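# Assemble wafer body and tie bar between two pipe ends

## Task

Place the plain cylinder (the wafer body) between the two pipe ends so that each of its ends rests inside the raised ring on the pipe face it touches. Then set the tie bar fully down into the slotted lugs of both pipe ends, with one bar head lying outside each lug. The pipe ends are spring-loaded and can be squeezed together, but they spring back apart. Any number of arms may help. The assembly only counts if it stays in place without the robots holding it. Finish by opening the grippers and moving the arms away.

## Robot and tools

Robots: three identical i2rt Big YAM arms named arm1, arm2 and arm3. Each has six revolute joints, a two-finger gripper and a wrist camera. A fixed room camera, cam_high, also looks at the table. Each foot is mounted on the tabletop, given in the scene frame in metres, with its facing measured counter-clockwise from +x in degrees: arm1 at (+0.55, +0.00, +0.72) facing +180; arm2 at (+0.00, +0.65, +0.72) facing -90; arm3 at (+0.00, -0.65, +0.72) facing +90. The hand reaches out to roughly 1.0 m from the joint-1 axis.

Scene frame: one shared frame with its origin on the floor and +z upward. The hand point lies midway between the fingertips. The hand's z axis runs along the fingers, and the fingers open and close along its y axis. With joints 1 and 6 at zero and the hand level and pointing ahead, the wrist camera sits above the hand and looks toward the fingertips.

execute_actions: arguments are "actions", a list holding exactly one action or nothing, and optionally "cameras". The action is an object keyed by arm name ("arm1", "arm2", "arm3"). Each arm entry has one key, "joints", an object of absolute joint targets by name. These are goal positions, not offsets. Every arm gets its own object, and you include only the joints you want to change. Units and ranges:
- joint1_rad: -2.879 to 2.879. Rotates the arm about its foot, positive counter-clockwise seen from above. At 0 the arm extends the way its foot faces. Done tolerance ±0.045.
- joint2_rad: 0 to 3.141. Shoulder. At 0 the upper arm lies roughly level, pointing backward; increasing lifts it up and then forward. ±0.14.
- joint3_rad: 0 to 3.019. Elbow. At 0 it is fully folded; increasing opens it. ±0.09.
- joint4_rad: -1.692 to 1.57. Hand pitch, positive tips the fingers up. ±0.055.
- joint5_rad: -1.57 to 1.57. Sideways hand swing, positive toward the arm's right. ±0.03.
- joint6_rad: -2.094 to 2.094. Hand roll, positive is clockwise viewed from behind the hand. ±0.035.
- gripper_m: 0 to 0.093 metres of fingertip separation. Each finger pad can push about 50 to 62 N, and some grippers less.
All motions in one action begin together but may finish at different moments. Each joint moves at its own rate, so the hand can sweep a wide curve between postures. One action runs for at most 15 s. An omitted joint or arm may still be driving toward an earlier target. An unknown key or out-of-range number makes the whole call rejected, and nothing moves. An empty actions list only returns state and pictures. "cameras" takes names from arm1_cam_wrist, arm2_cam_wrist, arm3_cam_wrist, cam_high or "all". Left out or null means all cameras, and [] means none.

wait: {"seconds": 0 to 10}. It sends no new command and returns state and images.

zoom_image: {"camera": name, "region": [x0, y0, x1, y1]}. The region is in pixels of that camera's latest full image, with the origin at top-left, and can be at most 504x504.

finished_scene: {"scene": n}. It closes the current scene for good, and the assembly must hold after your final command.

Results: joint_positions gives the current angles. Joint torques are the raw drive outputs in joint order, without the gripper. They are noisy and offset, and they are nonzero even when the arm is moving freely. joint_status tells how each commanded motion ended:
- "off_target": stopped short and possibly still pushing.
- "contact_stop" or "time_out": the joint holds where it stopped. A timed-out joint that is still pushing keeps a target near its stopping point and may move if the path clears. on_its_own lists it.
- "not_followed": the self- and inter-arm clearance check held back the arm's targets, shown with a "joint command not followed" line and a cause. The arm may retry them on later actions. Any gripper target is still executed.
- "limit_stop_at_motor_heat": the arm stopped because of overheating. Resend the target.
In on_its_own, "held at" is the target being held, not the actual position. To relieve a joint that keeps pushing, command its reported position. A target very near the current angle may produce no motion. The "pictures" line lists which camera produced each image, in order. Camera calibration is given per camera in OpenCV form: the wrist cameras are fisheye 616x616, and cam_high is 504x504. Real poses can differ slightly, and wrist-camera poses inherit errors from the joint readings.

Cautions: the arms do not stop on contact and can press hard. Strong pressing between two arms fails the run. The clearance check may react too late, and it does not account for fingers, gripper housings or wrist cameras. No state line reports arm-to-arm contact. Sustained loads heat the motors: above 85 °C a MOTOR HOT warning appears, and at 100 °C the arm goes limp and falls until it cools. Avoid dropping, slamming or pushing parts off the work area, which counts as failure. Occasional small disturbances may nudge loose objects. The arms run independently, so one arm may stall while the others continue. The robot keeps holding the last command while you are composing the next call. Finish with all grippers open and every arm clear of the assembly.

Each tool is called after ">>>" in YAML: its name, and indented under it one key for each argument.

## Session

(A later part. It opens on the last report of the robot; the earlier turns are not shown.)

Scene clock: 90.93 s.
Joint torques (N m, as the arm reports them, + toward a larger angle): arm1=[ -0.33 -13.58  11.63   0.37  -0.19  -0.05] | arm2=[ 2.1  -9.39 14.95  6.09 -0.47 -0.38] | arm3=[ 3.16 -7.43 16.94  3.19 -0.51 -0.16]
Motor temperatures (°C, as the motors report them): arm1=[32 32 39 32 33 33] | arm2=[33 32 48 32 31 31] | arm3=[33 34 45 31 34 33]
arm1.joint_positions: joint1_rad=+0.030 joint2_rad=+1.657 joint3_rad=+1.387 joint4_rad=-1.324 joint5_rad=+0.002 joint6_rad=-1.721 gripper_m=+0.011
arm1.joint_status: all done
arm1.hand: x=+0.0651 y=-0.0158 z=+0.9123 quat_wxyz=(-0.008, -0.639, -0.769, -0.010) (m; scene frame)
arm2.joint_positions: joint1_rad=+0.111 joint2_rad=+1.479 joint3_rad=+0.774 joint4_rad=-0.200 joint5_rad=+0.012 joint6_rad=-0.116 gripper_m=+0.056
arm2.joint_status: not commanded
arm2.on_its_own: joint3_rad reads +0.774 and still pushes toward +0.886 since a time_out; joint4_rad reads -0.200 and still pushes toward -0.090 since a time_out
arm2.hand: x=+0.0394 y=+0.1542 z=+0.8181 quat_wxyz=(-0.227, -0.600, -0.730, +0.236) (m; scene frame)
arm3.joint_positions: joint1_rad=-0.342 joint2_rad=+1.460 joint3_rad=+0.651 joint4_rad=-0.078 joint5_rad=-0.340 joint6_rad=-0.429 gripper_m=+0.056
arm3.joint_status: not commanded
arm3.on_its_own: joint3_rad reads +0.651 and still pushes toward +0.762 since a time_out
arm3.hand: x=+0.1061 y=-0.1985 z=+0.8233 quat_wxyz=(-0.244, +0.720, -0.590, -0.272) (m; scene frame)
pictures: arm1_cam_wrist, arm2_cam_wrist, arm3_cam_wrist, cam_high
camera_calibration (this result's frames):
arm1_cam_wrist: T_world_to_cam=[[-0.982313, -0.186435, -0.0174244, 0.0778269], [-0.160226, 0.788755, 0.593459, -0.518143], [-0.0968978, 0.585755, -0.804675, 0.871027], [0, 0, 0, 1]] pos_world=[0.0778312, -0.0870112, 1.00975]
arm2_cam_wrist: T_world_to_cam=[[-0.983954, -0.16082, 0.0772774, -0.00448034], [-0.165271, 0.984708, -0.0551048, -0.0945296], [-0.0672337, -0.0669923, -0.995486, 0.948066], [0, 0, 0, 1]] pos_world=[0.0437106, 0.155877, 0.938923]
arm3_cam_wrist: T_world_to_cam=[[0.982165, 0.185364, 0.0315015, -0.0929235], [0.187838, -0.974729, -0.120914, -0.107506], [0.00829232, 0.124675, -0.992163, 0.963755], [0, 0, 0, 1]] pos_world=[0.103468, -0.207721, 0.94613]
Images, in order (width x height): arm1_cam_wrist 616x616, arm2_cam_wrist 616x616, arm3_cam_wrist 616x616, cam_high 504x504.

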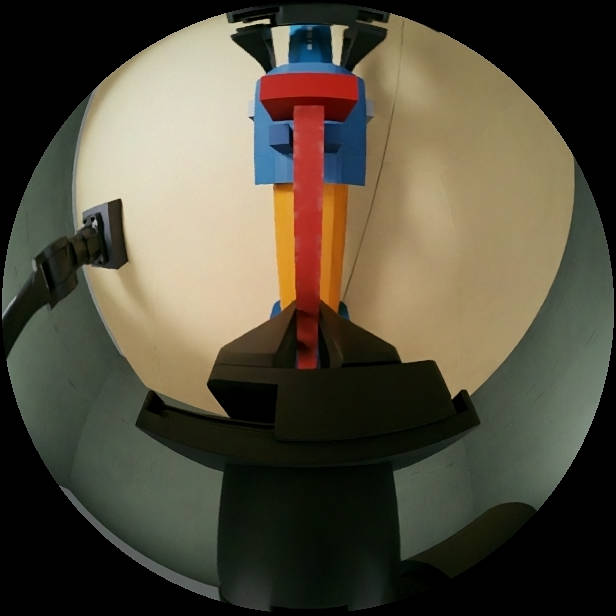

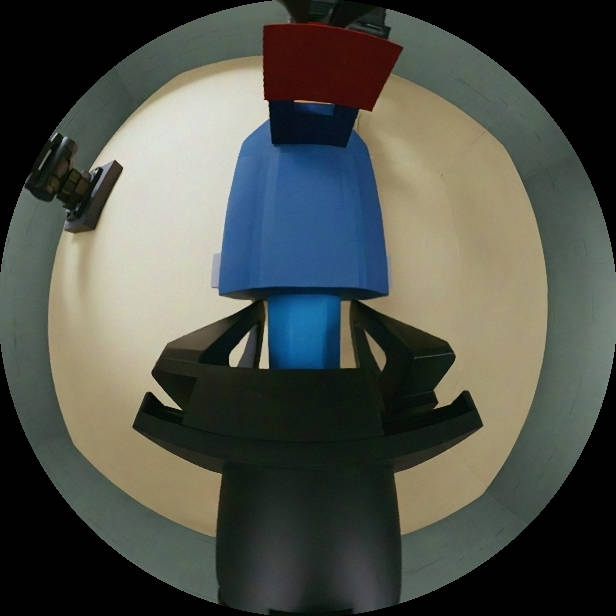

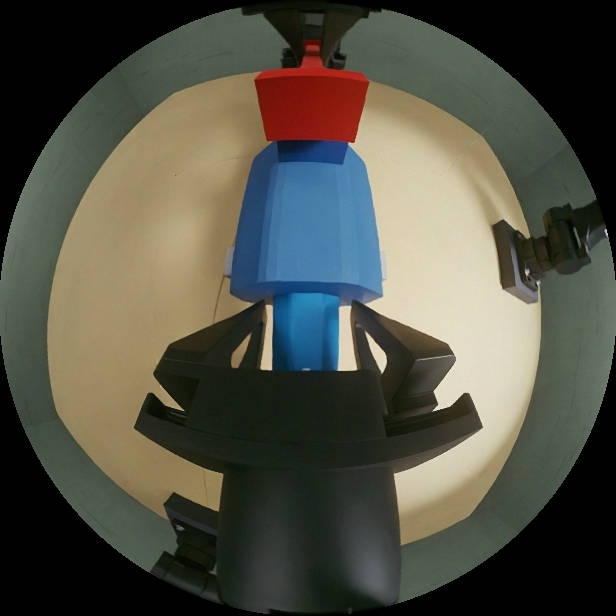

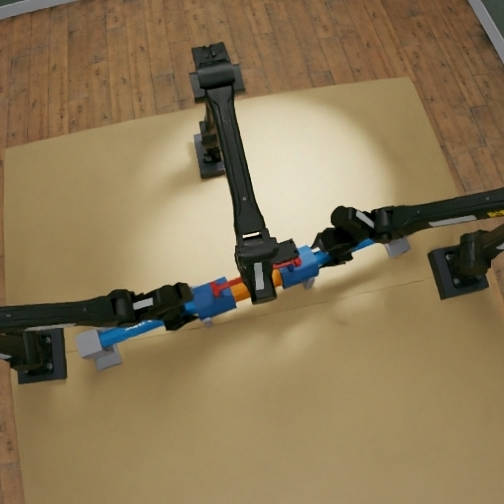

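>>> execute_actions:
  actions:
    - {"arm1": {"joints": {"joint1_rad": 0.017, "joint4_rad": -1.342}}, "arm2": {"joints": {"joint2_rad": 1.53, "joint3_rad": 0.96, "joint4_rad": -0.05}}, "arm3": {"joints": {"joint2_rad": 1.51, "joint3_rad": 0.84, "joint4_rad": 0.06}}}

Scene clock: 93.70 s.
Joint torques (N m, as the arm reports them, + toward a larger angle): arm1=[ -1.85 -13.07  11.74  -0.8   -0.17   0.03] | arm2=[ 2.21 -7.97 14.97  7.4  -0.51 -0.4 ] | arm3=[ 3.57 -7.91 16.91  5.37 -0.74 -0.2 ]
Motor temperatures (°C, as the motors report them): arm1=[32 32 39 32 33 33] | arm2=[33 32 49 32 31 31] | arm3=[33 34 45 31 34 33]
arm1.joint_positions: joint1_rad=+0.030 joint2_rad=+1.657 joint3_rad=+1.387 joint4_rad=-1.327 joint5_rad=+0.002 joint6_rad=-1.725 gripper_m=+0.011
arm1.joint_status: all done
arm1.hand: x=+0.0660 y=-0.0156 z=+0.9123 quat_wxyz=(-0.010, -0.638, -0.770, -0.012) (m; scene frame)
arm2.joint_positions: joint1_rad=+0.112 joint2_rad=+1.486 joint3_rad=+0.774 joint4_rad=-0.193 joint5_rad=+0.013 joint6_rad=-0.116 gripper_m=+0.056
arm2.joint_status: joint3_rad time_out (moved +0.000 of +0.186); joint4_rad time_out (moved +0.007 of +0.150); the others done
arm2.on_its_own: joint3_rad reads +0.774 and still pushes toward +0.886 since a time_out; joint4_rad reads -0.193 and still pushes toward -0.050 since a time_out
arm2.hand: x=+0.0395 y=+0.1533 z=+0.8161 quat_wxyz=(-0.227, -0.600, -0.730, +0.236) (m; scene frame)
arm3.joint_positions: joint1_rad=-0.348 joint2_rad=+1.484 joint3_rad=+0.654 joint4_rad=-0.052 joint5_rad=-0.334 joint6_rad=-0.424 gripper_m=+0.056
arm3.joint_status: joint3_rad time_out (moved +0.003 of +0.189); joint4_rad time_out (moved +0.027 of +0.138); the others done
arm3.on_its_own: joint3_rad reads +0.654 and still pushes toward +0.766 since a time_out; joint4_rad reads -0.052 and still pushes toward +0.060 since a time_out
arm3.hand: x=+0.1113 y=-0.1953 z=+0.8176 quat_wxyz=(-0.247, +0.716, -0.594, -0.270) (m; scene frame)
pictures: arm1_cam_wrist, arm2_cam_wrist, arm3_cam_wrist, cam_high
camera_calibration (this result's frames):
arm1_cam_wrist: T_world_to_cam=[[-0.981522, -0.190171, -0.0211907, 0.0821081], [-0.1655, 0.788128, 0.592844, -0.517281], [-0.0960406, 0.585397, -0.805038, 0.871282], [0, 0, 0, 1]] pos_world=[0.0786596, -0.0867482, 1.00982]
arm2_cam_wrist: T_world_to_cam=[[-0.983873, -0.160753, 0.0784349, -0.00534074], [-0.165301, 0.984687, -0.0553884, -0.0934604], [-0.0683299, -0.0674605, -0.995379, 0.946005], [0, 0, 0, 1]] pos_world=[0.0439367, 0.154989, 0.936876]
arm3_cam_wrist: T_world_to_cam=[[0.984451, 0.172052, 0.0354042, -0.104461], [0.175149, -0.976781, -0.123374, -0.103014], [0.0133555, 0.127656, -0.991729, 0.957411], [0, 0, 0, 1]] pos_world=[0.108093, -0.204869, 0.940481]
Images, in order (width x height): arm1_cam_wrist 616x616, arm2_cam_wrist 616x616, arm3_cam_wrist 616x616, cam_high 504x504.

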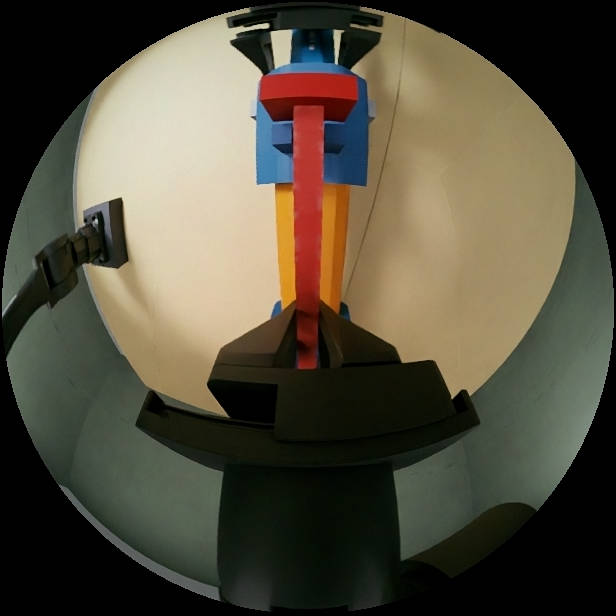

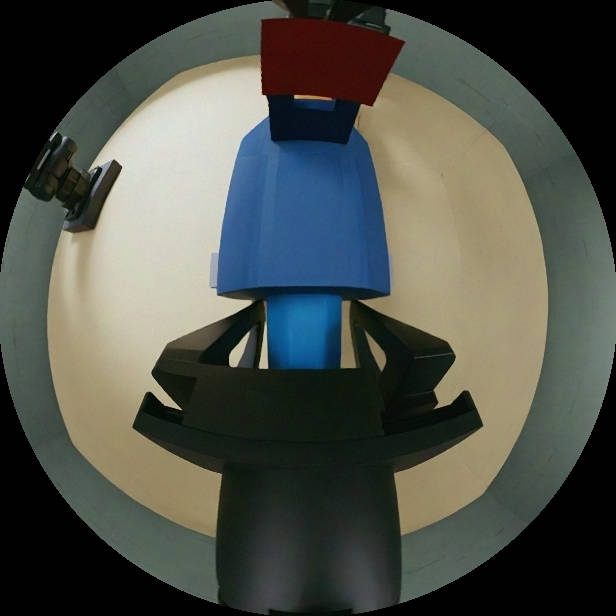

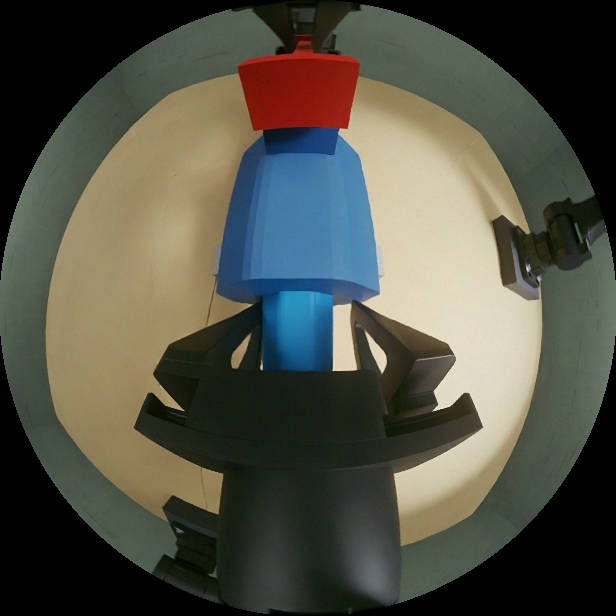

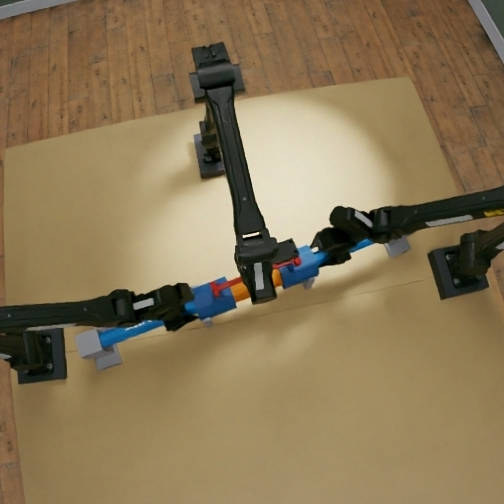

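>>> zoom_image:
  camera: "arm1_cam_wrist"
  region: [250, 60, 370, 180]

>>> zoom_image:
  camera: "cam_high"
  region: [190, 260, 260, 320]

Region (250, 60, 370, 180) of arm1_cam_wrist's 616x616 image, scaled by 4.200, with more detail than that image has.

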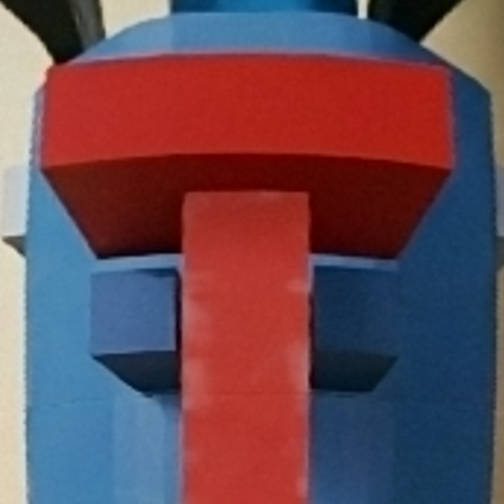

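Region (190, 260, 260, 320) of cam_high's 504x504 image, scaled by 7.200, with more detail than that image has; it fills the top 432 rows of this view, and the rest is white.

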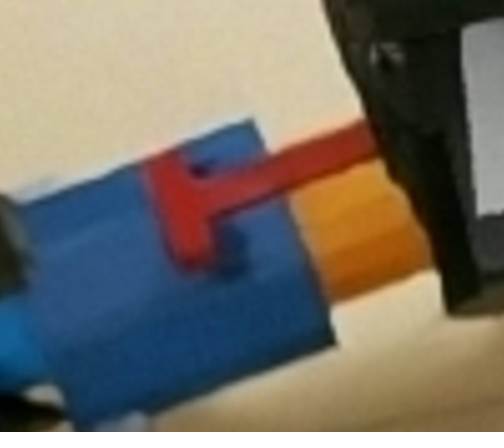

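>>> execute_actions:
  actions:
    - {"arm1": {"joints": {"joint1_rad": 0.004}}}
  cameras: ["arm1_cam_wrist", "arm2_cam_wrist"]

Scene clock: 94.60 s.
Joint torques (N m, as the arm reports them, + toward a larger angle): arm1=[ -2.65 -12.59  11.72  -0.6    0.06   0.03] | arm2=[ 2.38 -8.48 14.86  7.37 -0.54 -0.39] | arm3=[ 3.55 -7.88 16.91  5.37 -0.75 -0.21]
Motor temperatures (°C, as the motors report them): arm1=[32 32 39 32 33 33] | arm2=[33 32 49 32 31 31] | arm3=[33 34 45 31 34 33]
arm1.joint_positions: joint1_rad=+0.020 joint2_rad=+1.657 joint3_rad=+1.387 joint4_rad=-1.330 joint5_rad=-0.004 joint6_rad=-1.725 gripper_m=+0.011
arm1.joint_status: all done
arm1.hand: x=+0.0667 y=-0.0120 z=+0.9123 quat_wxyz=(-0.013, -0.641, -0.767, -0.010) (m; scene frame)
arm2.joint_positions: joint1_rad=+0.112 joint2_rad=+1.486 joint3_rad=+0.774 joint4_rad=-0.193 joint5_rad=+0.013 joint6_rad=-0.116 gripper_m=+0.056
arm2.joint_status: not commanded
arm2.on_its_own: joint3_rad reads +0.774 and still pushes toward +0.886 since a time_out; joint4_rad reads -0.193 and still pushes toward -0.050 since a time_out
arm2.hand: x=+0.0395 y=+0.1533 z=+0.8161 quat_wxyz=(-0.227, -0.600, -0.730, +0.236) (m; scene frame)
arm3.joint_positions: joint1_rad=-0.348 joint2_rad=+1.484 joint3_rad=+0.654 joint4_rad=-0.052 joint5_rad=-0.334 joint6_rad=-0.424 gripper_m=+0.056
arm3.joint_status: not commanded
arm3.on_its_own: joint3_rad reads +0.654 and still pushes toward +0.766 since a time_out; joint4_rad reads -0.052 and still pushes toward +0.060 since a time_out
arm3.hand: x=+0.1113 y=-0.1953 z=+0.8176 quat_wxyz=(-0.247, +0.716, -0.594, -0.270) (m; scene frame)
pictures: arm1_cam_wrist, arm2_cam_wrist
camera_calibration (this result's frames):
arm1_cam_wrist: T_world_to_cam=[[-0.983188, -0.181114, -0.0232259, 0.0855053], [-0.159994, 0.793185, 0.587588, -0.515525], [-0.0879983, 0.581426, -0.808827, 0.872148], [0, 0, 0, 1]] pos_world=[0.0783343, -0.0826969, 1.01032]
arm2_cam_wrist: T_world_to_cam=[[-0.983873, -0.160753, 0.0784349, -0.00534074], [-0.165301, 0.984687, -0.0553884, -0.0934604], [-0.0683299, -0.0674605, -0.995379, 0.946005], [0, 0, 0, 1]] pos_world=[0.0439367, 0.154989, 0.936876]
Images, in order (width x height): arm1_cam_wrist 616x616, arm2_cam_wrist 616x616.

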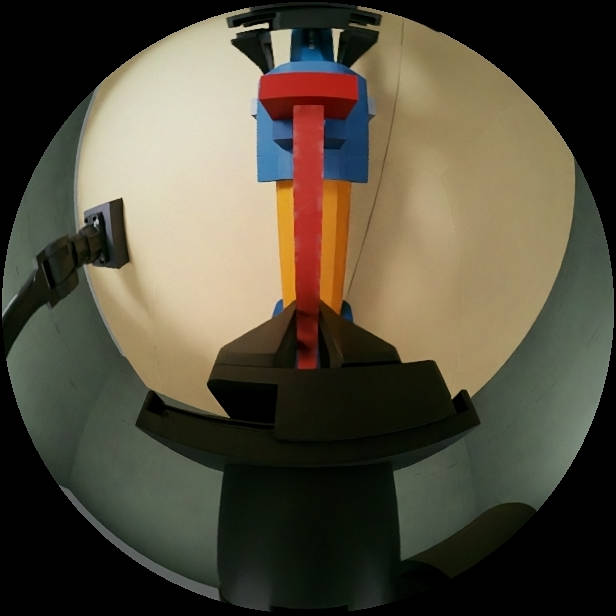

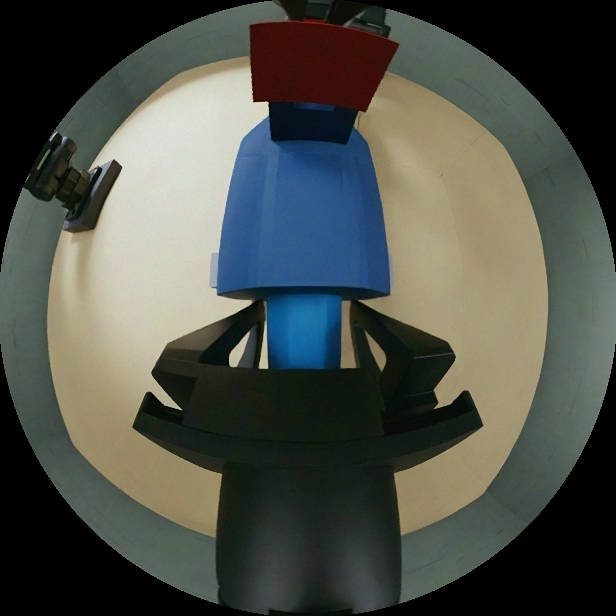

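>>> execute_actions:
  actions:
    - {"arm1": {"joints": {"joint1_rad": 0.014, "joint2_rad": 1.722, "joint4_rad": -1.318}}}

Scene clock: 95.70 s.
Joint torques (N m, as the arm reports them, + toward a larger angle): arm1=[ -1.5  -13.3   11.55   0.21   0.12   0.06] | arm2=[ 2.7  -7.93 14.97  7.35 -0.51 -0.38] | arm3=[ 3.61 -7.94 16.92  5.38 -0.74 -0.21]
Motor temperatures (°C, as the motors report them): arm1=[32 32 39 32 33 33] | arm2=[33 32 49 32 31 31] | arm3=[33 34 45 31 34 33]
arm1.joint_positions: joint1_rad=+0.020 joint2_rad=+1.704 joint3_rad=+1.387 joint4_rad=-1.329 joint5_rad=-0.005 joint6_rad=-1.727 gripper_m=+0.011
arm1.joint_status: all done
arm1.hand: x=+0.0657 y=-0.0121 z=+0.8903 quat_wxyz=(-0.030, -0.640, -0.767, -0.025) (m; scene frame)
arm2.joint_positions: joint1_rad=+0.112 joint2_rad=+1.486 joint3_rad=+0.774 joint4_rad=-0.193 joint5_rad=+0.013 joint6_rad=-0.116 gripper_m=+0.056
arm2.joint_status: not commanded
arm2.on_its_own: joint3_rad reads +0.774 and still pushes toward +0.886 since a time_out; joint4_rad reads -0.193 and still pushes toward -0.050 since a time_out
arm2.hand: x=+0.0395 y=+0.1533 z=+0.8161 quat_wxyz=(-0.227, -0.600, -0.730, +0.236) (m; scene frame)
arm3.joint_positions: joint1_rad=-0.348 joint2_rad=+1.484 joint3_rad=+0.654 joint4_rad=-0.052 joint5_rad=-0.334 joint6_rad=-0.424 gripper_m=+0.056
arm3.joint_status: not commanded
arm3.on_its_own: joint3_rad reads +0.654 and still pushes toward +0.766 since a time_out; joint4_rad reads -0.052 and still pushes toward +0.060 since a time_out
arm3.hand: x=+0.1113 y=-0.1953 z=+0.8176 quat_wxyz=(-0.247, +0.716, -0.594, -0.270) (m; scene frame)
pictures: arm1_cam_wrist, arm2_cam_wrist, arm3_cam_wrist, cam_high
camera_calibration (this result's frames):
arm1_cam_wrist: T_world_to_cam=[[-0.980842, -0.182462, -0.0682343, 0.12389], [-0.187818, 0.792806, 0.579813, -0.493904], [-0.0516976, 0.581521, -0.811887, 0.854638], [0, 0, 0, 1]] pos_world=[0.0729354, -0.0828149, 0.988695]
arm2_cam_wrist: T_world_to_cam=[[-0.983873, -0.160753, 0.0784349, -0.00534074], [-0.165301, 0.984687, -0.0553884, -0.0934604], [-0.0683299, -0.0674605, -0.995379, 0.946005], [0, 0, 0, 1]] pos_world=[0.0439367, 0.154989, 0.936876]
arm3_cam_wrist: T_world_to_cam=[[0.984451, 0.172052, 0.0354042, -0.104461], [0.175149, -0.976781, -0.123374, -0.103014], [0.0133555, 0.127656, -0.991729, 0.957411], [0, 0, 0, 1]] pos_world=[0.108093, -0.204869, 0.940481]
Images, in order (width x height): arm1_cam_wrist 616x616, arm2_cam_wrist 616x616, arm3_cam_wrist 616x616, cam_high 504x504.

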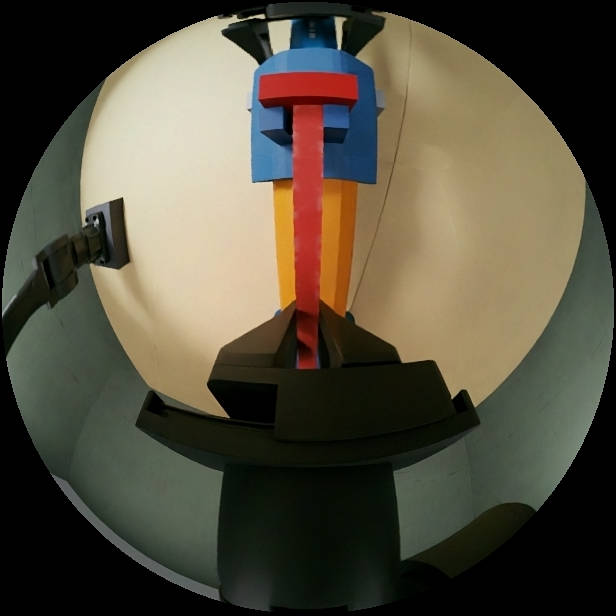

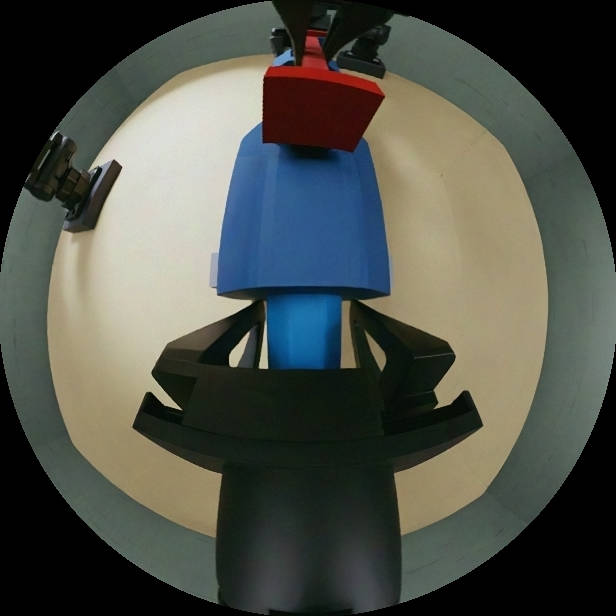

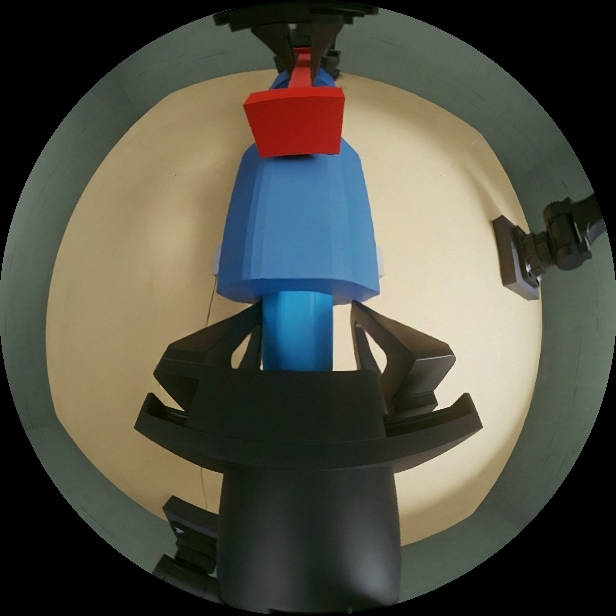

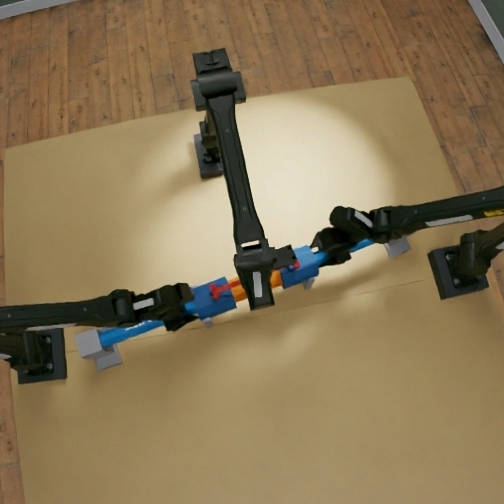

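In the slots. Lower a little more, then release.

>>> execute_actions:
  actions:
    - {"arm1": {"joints": {"joint2_rad": 1.74}}}
  cameras: []

>>> execute_actions:
  actions:
    - {"arm1": {"joints": {"joint2_rad": 1.71, "gripper_m": 0.04}}}
  cameras: ["arm1_cam_wrist", "arm2_cam_wrist", "arm3_cam_wrist"]

Scene clock: 96.40 s.
Joint torques (N m, as the arm reports them, + toward a larger angle): arm1=[ -1.27 -11.94  11.52   0.16   0.1    0.04] | arm2=[ 2.2  -7.95 14.88  7.31 -0.55 -0.38] | arm3=[ 3.6  -7.92 16.9   5.38 -0.75 -0.21]
Motor temperatures (°C, as the motors report them): arm1=[32 32 39 32 33 33] | arm2=[33 32 49 32 31 31] | arm3=[33 34 45 31 34 33]
arm1.joint_positions: joint1_rad=+0.020 joint2_rad=+1.704 joint3_rad=+1.387 joint4_rad=-1.329 joint5_rad=-0.005 joint6_rad=-1.727 gripper_m=+0.011
arm1.joint_status: all done
arm1.hand: x=+0.0657 y=-0.0121 z=+0.8903 quat_wxyz=(-0.030, -0.640, -0.767, -0.025) (m; scene frame)
arm2.joint_positions: joint1_rad=+0.112 joint2_rad=+1.486 joint3_rad=+0.774 joint4_rad=-0.193 joint5_rad=+0.013 joint6_rad=-0.116 gripper_m=+0.056
arm2.joint_status: not commanded
arm2.on_its_own: joint3_rad reads +0.774 and still pushes toward +0.886 since a time_out; joint4_rad reads -0.193 and still pushes toward -0.050 since a time_out
arm2.hand: x=+0.0395 y=+0.1533 z=+0.8161 quat_wxyz=(-0.227, -0.600, -0.730, +0.236) (m; scene frame)
arm3.joint_positions: joint1_rad=-0.348 joint2_rad=+1.484 joint3_rad=+0.654 joint4_rad=-0.052 joint5_rad=-0.334 joint6_rad=-0.424 gripper_m=+0.056
arm3.joint_status: not commanded
arm3.on_its_own: joint3_rad reads +0.654 and still pushes toward +0.766 since a time_out; joint4_rad reads -0.052 and still pushes toward +0.060 since a time_out
arm3.hand: x=+0.1113 y=-0.1953 z=+0.8176 quat_wxyz=(-0.247, +0.716, -0.594, -0.270) (m; scene frame)
pictures: none
No camera images: the call's "cameras" was empty. Leave "cameras" out to get every camera's image.

Scene clock: 97.03 s.
Joint torques (N m, as the arm reports them, + toward a larger angle): arm1=[ -1.28 -14.09  11.59   0.19   0.02   0.07] | arm2=[ 2.58 -7.9  14.88  7.32 -0.54 -0.37] | arm3=[ 3.6  -7.92 16.91  5.37 -0.75 -0.21]
Motor temperatures (°C, as the motors report them): arm1=[32 32 39 32 33 33] | arm2=[33 32 49 32 31 31] | arm3=[33 34 46 31 34 33]
arm1.joint_positions: joint1_rad=+0.020 joint2_rad=+1.704 joint3_rad=+1.387 joint4_rad=-1.329 joint5_rad=-0.002 joint6_rad=-1.727 gripper_m=+0.040
arm1.joint_status: all done
arm1.hand: x=+0.0657 y=-0.0117 z=+0.8903 quat_wxyz=(-0.030, -0.640, -0.767, -0.026) (m; scene frame)
arm2.joint_positions: joint1_rad=+0.112 joint2_rad=+1.486 joint3_rad=+0.774 joint4_rad=-0.193 joint5_rad=+0.013 joint6_rad=-0.116 gripper_m=+0.056
arm2.joint_status: not commanded
arm2.on_its_own: joint3_rad reads +0.774 and still pushes toward +0.886 since a time_out; joint4_rad reads -0.193 and still pushes toward -0.050 since a time_out
arm2.hand: x=+0.0395 y=+0.1533 z=+0.8161 quat_wxyz=(-0.227, -0.600, -0.730, +0.236) (m; scene frame)
arm3.joint_positions: joint1_rad=-0.348 joint2_rad=+1.484 joint3_rad=+0.654 joint4_rad=-0.052 joint5_rad=-0.334 joint6_rad=-0.424 gripper_m=+0.056
arm3.joint_status: not commanded
arm3.on_its_own: joint3_rad reads +0.654 and still pushes toward +0.766 since a time_out; joint4_rad reads -0.052 and still pushes toward +0.060 since a time_out
arm3.hand: x=+0.1113 y=-0.1953 z=+0.8176 quat_wxyz=(-0.247, +0.716, -0.594, -0.270) (m; scene frame)
pictures: arm1_cam_wrist, arm2_cam_wrist, arm3_cam_wrist
camera_calibration (this result's frames):
arm1_cam_wrist: T_world_to_cam=[[-0.980813, -0.182483, -0.0685979, 0.124275], [-0.18793, 0.791447, 0.581631, -0.495843], [-0.051846, 0.583362, -0.810556, 0.853254], [0, 0, 0, 1]] pos_world=[0.0729442, -0.0826446, 0.988532]
arm2_cam_wrist: T_world_to_cam=[[-0.983873, -0.160753, 0.0784349, -0.00534074], [-0.165301, 0.984687, -0.0553884, -0.0934604], [-0.0683299, -0.0674605, -0.995379, 0.946005], [0, 0, 0, 1]] pos_world=[0.0439367, 0.154989, 0.936876]
arm3_cam_wrist: T_world_to_cam=[[0.984451, 0.172052, 0.0354042, -0.104461], [0.175149, -0.976781, -0.123374, -0.103014], [0.0133555, 0.127656, -0.991729, 0.957411], [0, 0, 0, 1]] pos_world=[0.108093, -0.204869, 0.940481]
Images, in order (width x height): arm1_cam_wrist 616x616, arm2_cam_wrist 616x616, arm3_cam_wrist 616x616.

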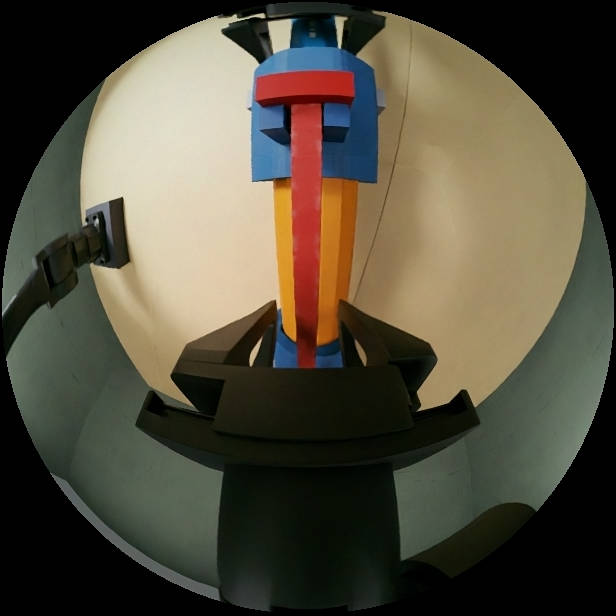

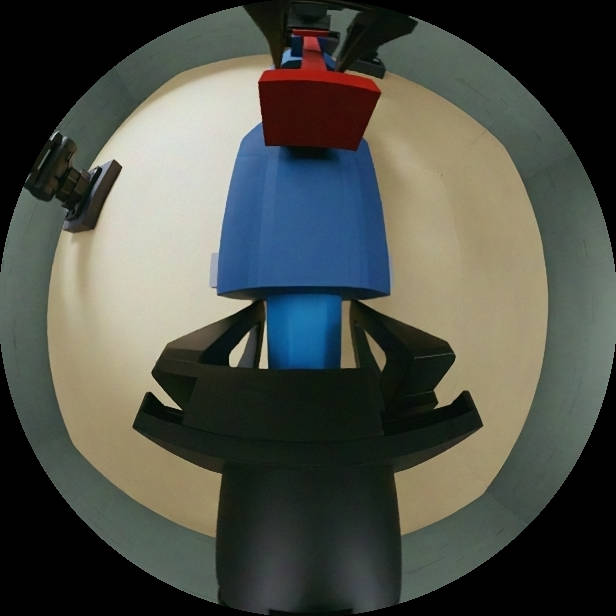

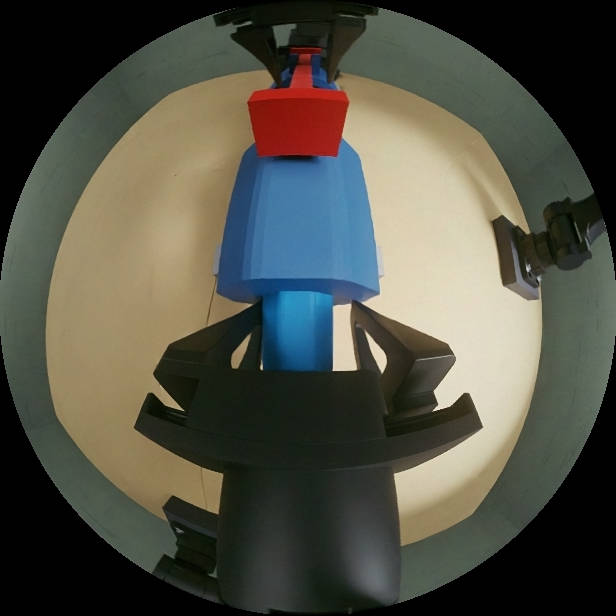

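>>> execute_actions:
  actions:
    - {"arm1": {"joints": {"joint2_rad": 1.35, "joint3_rad": 1.39}}, "arm2": {"joints": {"joint2_rad": 1.15, "joint3_rad": 0.774, "joint4_rad": -0.45, "gripper_m": 0.09}}, "arm3": {"joints": {"joint2_rad": 1.15, "joint3_rad": 0.654, "joint4_rad": -0.3, "gripper_m": 0.09}}}

Scene clock: 98.77 s.
Joint torques (N m, as the arm reports them, + toward a larger angle): arm1=[-1.32 -9.33 11.17  0.86  0.    0.08] | arm2=[ 0.36 -7.22  9.73  1.36 -0.08 -0.15] | arm3=[ 1.39 -5.31  9.85  1.06 -0.21  0.11]
Motor temperatures (°C, as the motors report them): arm1=[32 32 39 32 33 33] | arm2=[33 32 49 32 31 31] | arm3=[33 34 45 31 34 33]
arm1.joint_positions: joint1_rad=+0.020 joint2_rad=+1.332 joint3_rad=+1.384 joint4_rad=-1.327 joint5_rad=-0.002 joint6_rad=-1.727 gripper_m=+0.040
arm1.joint_status: all done
arm1.hand: x=+0.0977 y=-0.0112 z=+1.0571 quat_wxyz=(+0.109, -0.634, -0.760, +0.096) (m; scene frame)
arm2.joint_positions: joint1_rad=+0.137 joint2_rad=+1.136 joint3_rad=+0.757 joint4_rad=-0.434 joint5_rad=+0.003 joint6_rad=-0.136 gripper_m=+0.090
arm2.joint_status: all done
arm2.hand: x=+0.0472 y=+0.2053 z=+0.9280 quat_wxyz=(-0.261, -0.572, -0.732, +0.263) (m; scene frame)
arm3.joint_positions: joint1_rad=-0.318 joint2_rad=+1.133 joint3_rad=+0.653 joint4_rad=-0.292 joint5_rad=-0.348 joint6_rad=-0.454 gripper_m=+0.090
arm3.joint_status: all done
arm3.hand: x=+0.0841 y=-0.2236 z=+0.9295 quat_wxyz=(-0.292, +0.726, -0.550, -0.291) (m; scene frame)
pictures: arm1_cam_wrist, arm2_cam_wrist, arm3_cam_wrist, cam_high
camera_calibration (this result's frames):
arm1_cam_wrist: T_world_to_cam=[[-0.938627, -0.182259, 0.292852, -0.218994], [0.0337375, 0.796425, 0.603796, -0.632245], [-0.343281, 0.576619, -0.741397, 0.945134], [0, 0, 0, 1]] pos_world=[0.140224, -0.0813599, 1.1466]
arm2_cam_wrist: T_world_to_cam=[[-0.975769, -0.198775, 0.0914514, -0.00279329], [-0.210582, 0.966638, -0.14583, -0.0474161], [-0.059413, -0.161555, -0.985074, 1.07076], [0, 0, 0, 1]] pos_world=[0.0509063, 0.218265, 1.04812]
arm3_cam_wrist: T_world_to_cam=[[0.96898, 0.223857, 0.104714, -0.128285], [0.241966, -0.945562, -0.217635, -0.0231358], [0.0502945, 0.236222, -0.970397, 1.07368], [0, 0, 0, 1]] pos_world=[0.0759032, -0.246785, 1.05029]
Images, in order (width x height): arm1_cam_wrist 616x616, arm2_cam_wrist 616x616, arm3_cam_wrist 616x616, cam_high 504x504.

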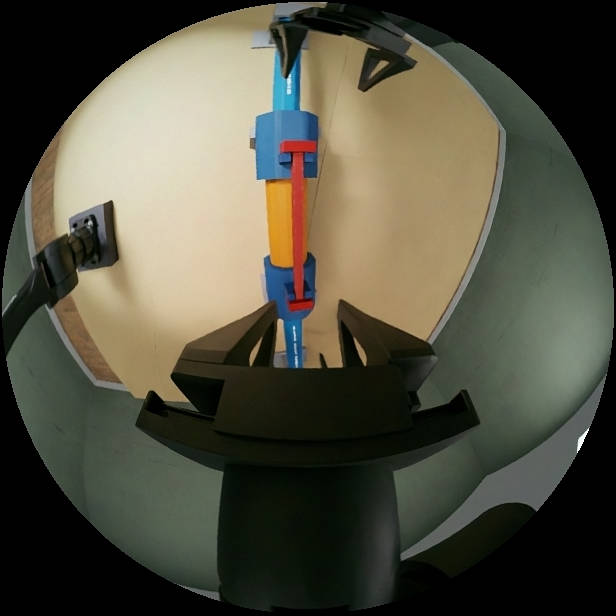

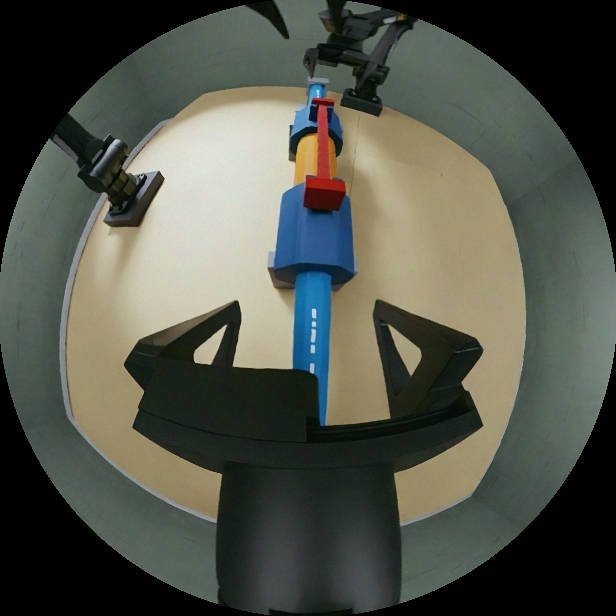

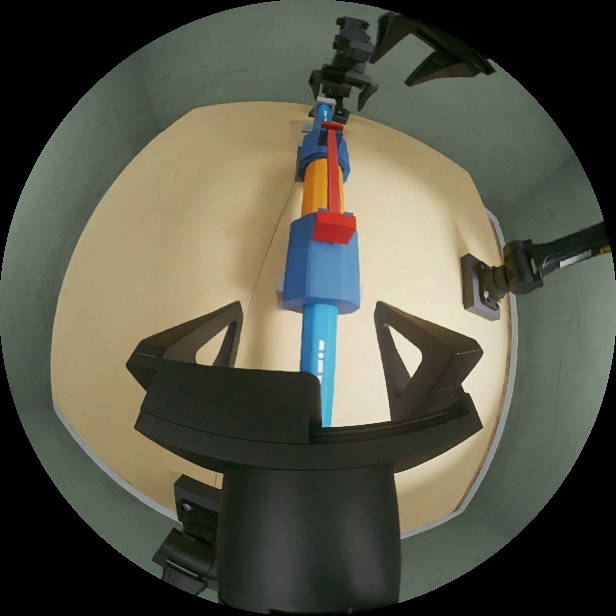

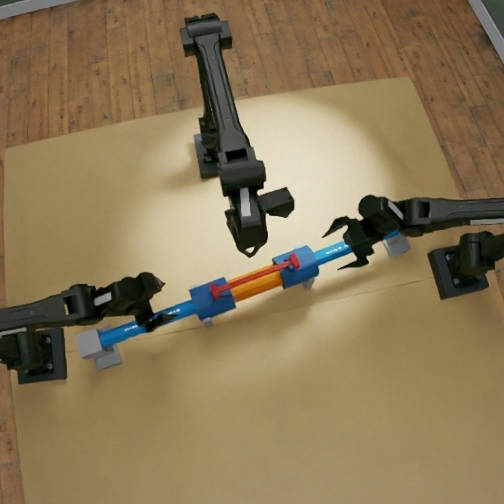

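>>> zoom_image:
  camera: "arm1_cam_wrist"
  region: [230, 100, 350, 320]

Region (230, 100, 350, 320) of arm1_cam_wrist's 616x616 image, scaled by 2.291, with more detail than that image has; it fills the left 275 columns of this view, and the rest is white.

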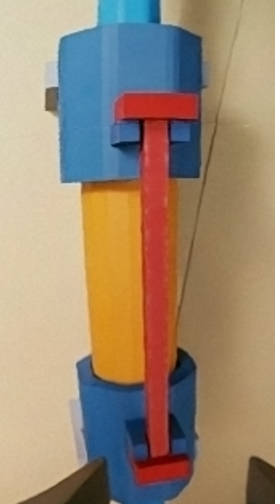

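>>> execute_actions:
  actions:
    - {"arm1": {"joints": {"joint2_rad": 1.1}}, "arm2": {"joints": {"joint2_rad": 0.85}}, "arm3": {"joints": {"joint2_rad": 0.85}}}
  cameras: ["cam_high"]

>>> finished_scene:
  scene: 1

Scene clock: 100.43 s.
Joint torques (N m, as the arm reports them, + toward a larger angle): arm1=[-1.53 -6.33 11.19  1.15  0.01  0.13] | arm2=[ 0.43 -3.31 10.59  1.72 -0.11 -0.14] | arm3=[ 1.4  -2.67 10.93  1.45 -0.15  0.12]
Motor temperatures (°C, as the motors report them): arm1=[32 32 39 32 33 33] | arm2=[33 32 48 32 31 31] | arm3=[33 34 44 31 34 33]
arm1.joint_positions: joint1_rad=+0.020 joint2_rad=+1.086 joint3_rad=+1.384 joint4_rad=-1.327 joint5_rad=-0.002 joint6_rad=-1.727 gripper_m=+0.040
arm1.joint_status: all done
arm1.hand: x=+0.1513 y=-0.0102 z=+1.1568 quat_wxyz=(+0.200, -0.617, -0.740, +0.175) (m; scene frame)
arm2.joint_positions: joint1_rad=+0.137 joint2_rad=+0.839 joint3_rad=+0.757 joint4_rad=-0.437 joint5_rad=+0.003 joint6_rad=-0.136 gripper_m=+0.090
arm2.joint_status: all done
arm2.hand: x=+0.0423 y=+0.2394 z=+1.0494 quat_wxyz=(-0.353, -0.533, -0.680, +0.358) (m; scene frame)
arm3.joint_positions: joint1_rad=-0.318 joint2_rad=+0.837 joint3_rad=+0.653 joint4_rad=-0.296 joint5_rad=-0.348 joint6_rad=-0.454 gripper_m=+0.090
arm3.joint_status: all done
arm3.hand: x=+0.0749 y=-0.2489 z=+1.0468 quat_wxyz=(-0.415, +0.692, -0.490, -0.330) (m; scene frame)
pictures: cam_high
Images, in order (width x height): cam_high 504x504.

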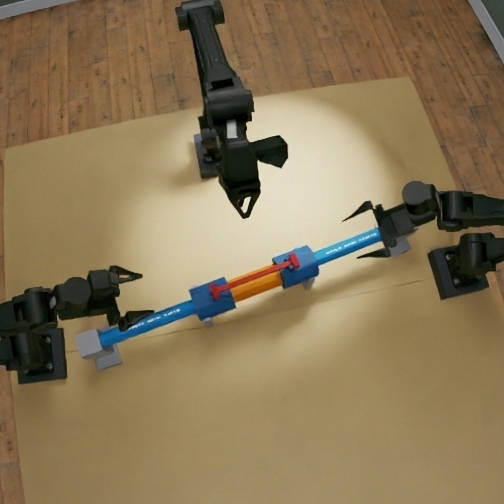

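The scene is finished: the task was done.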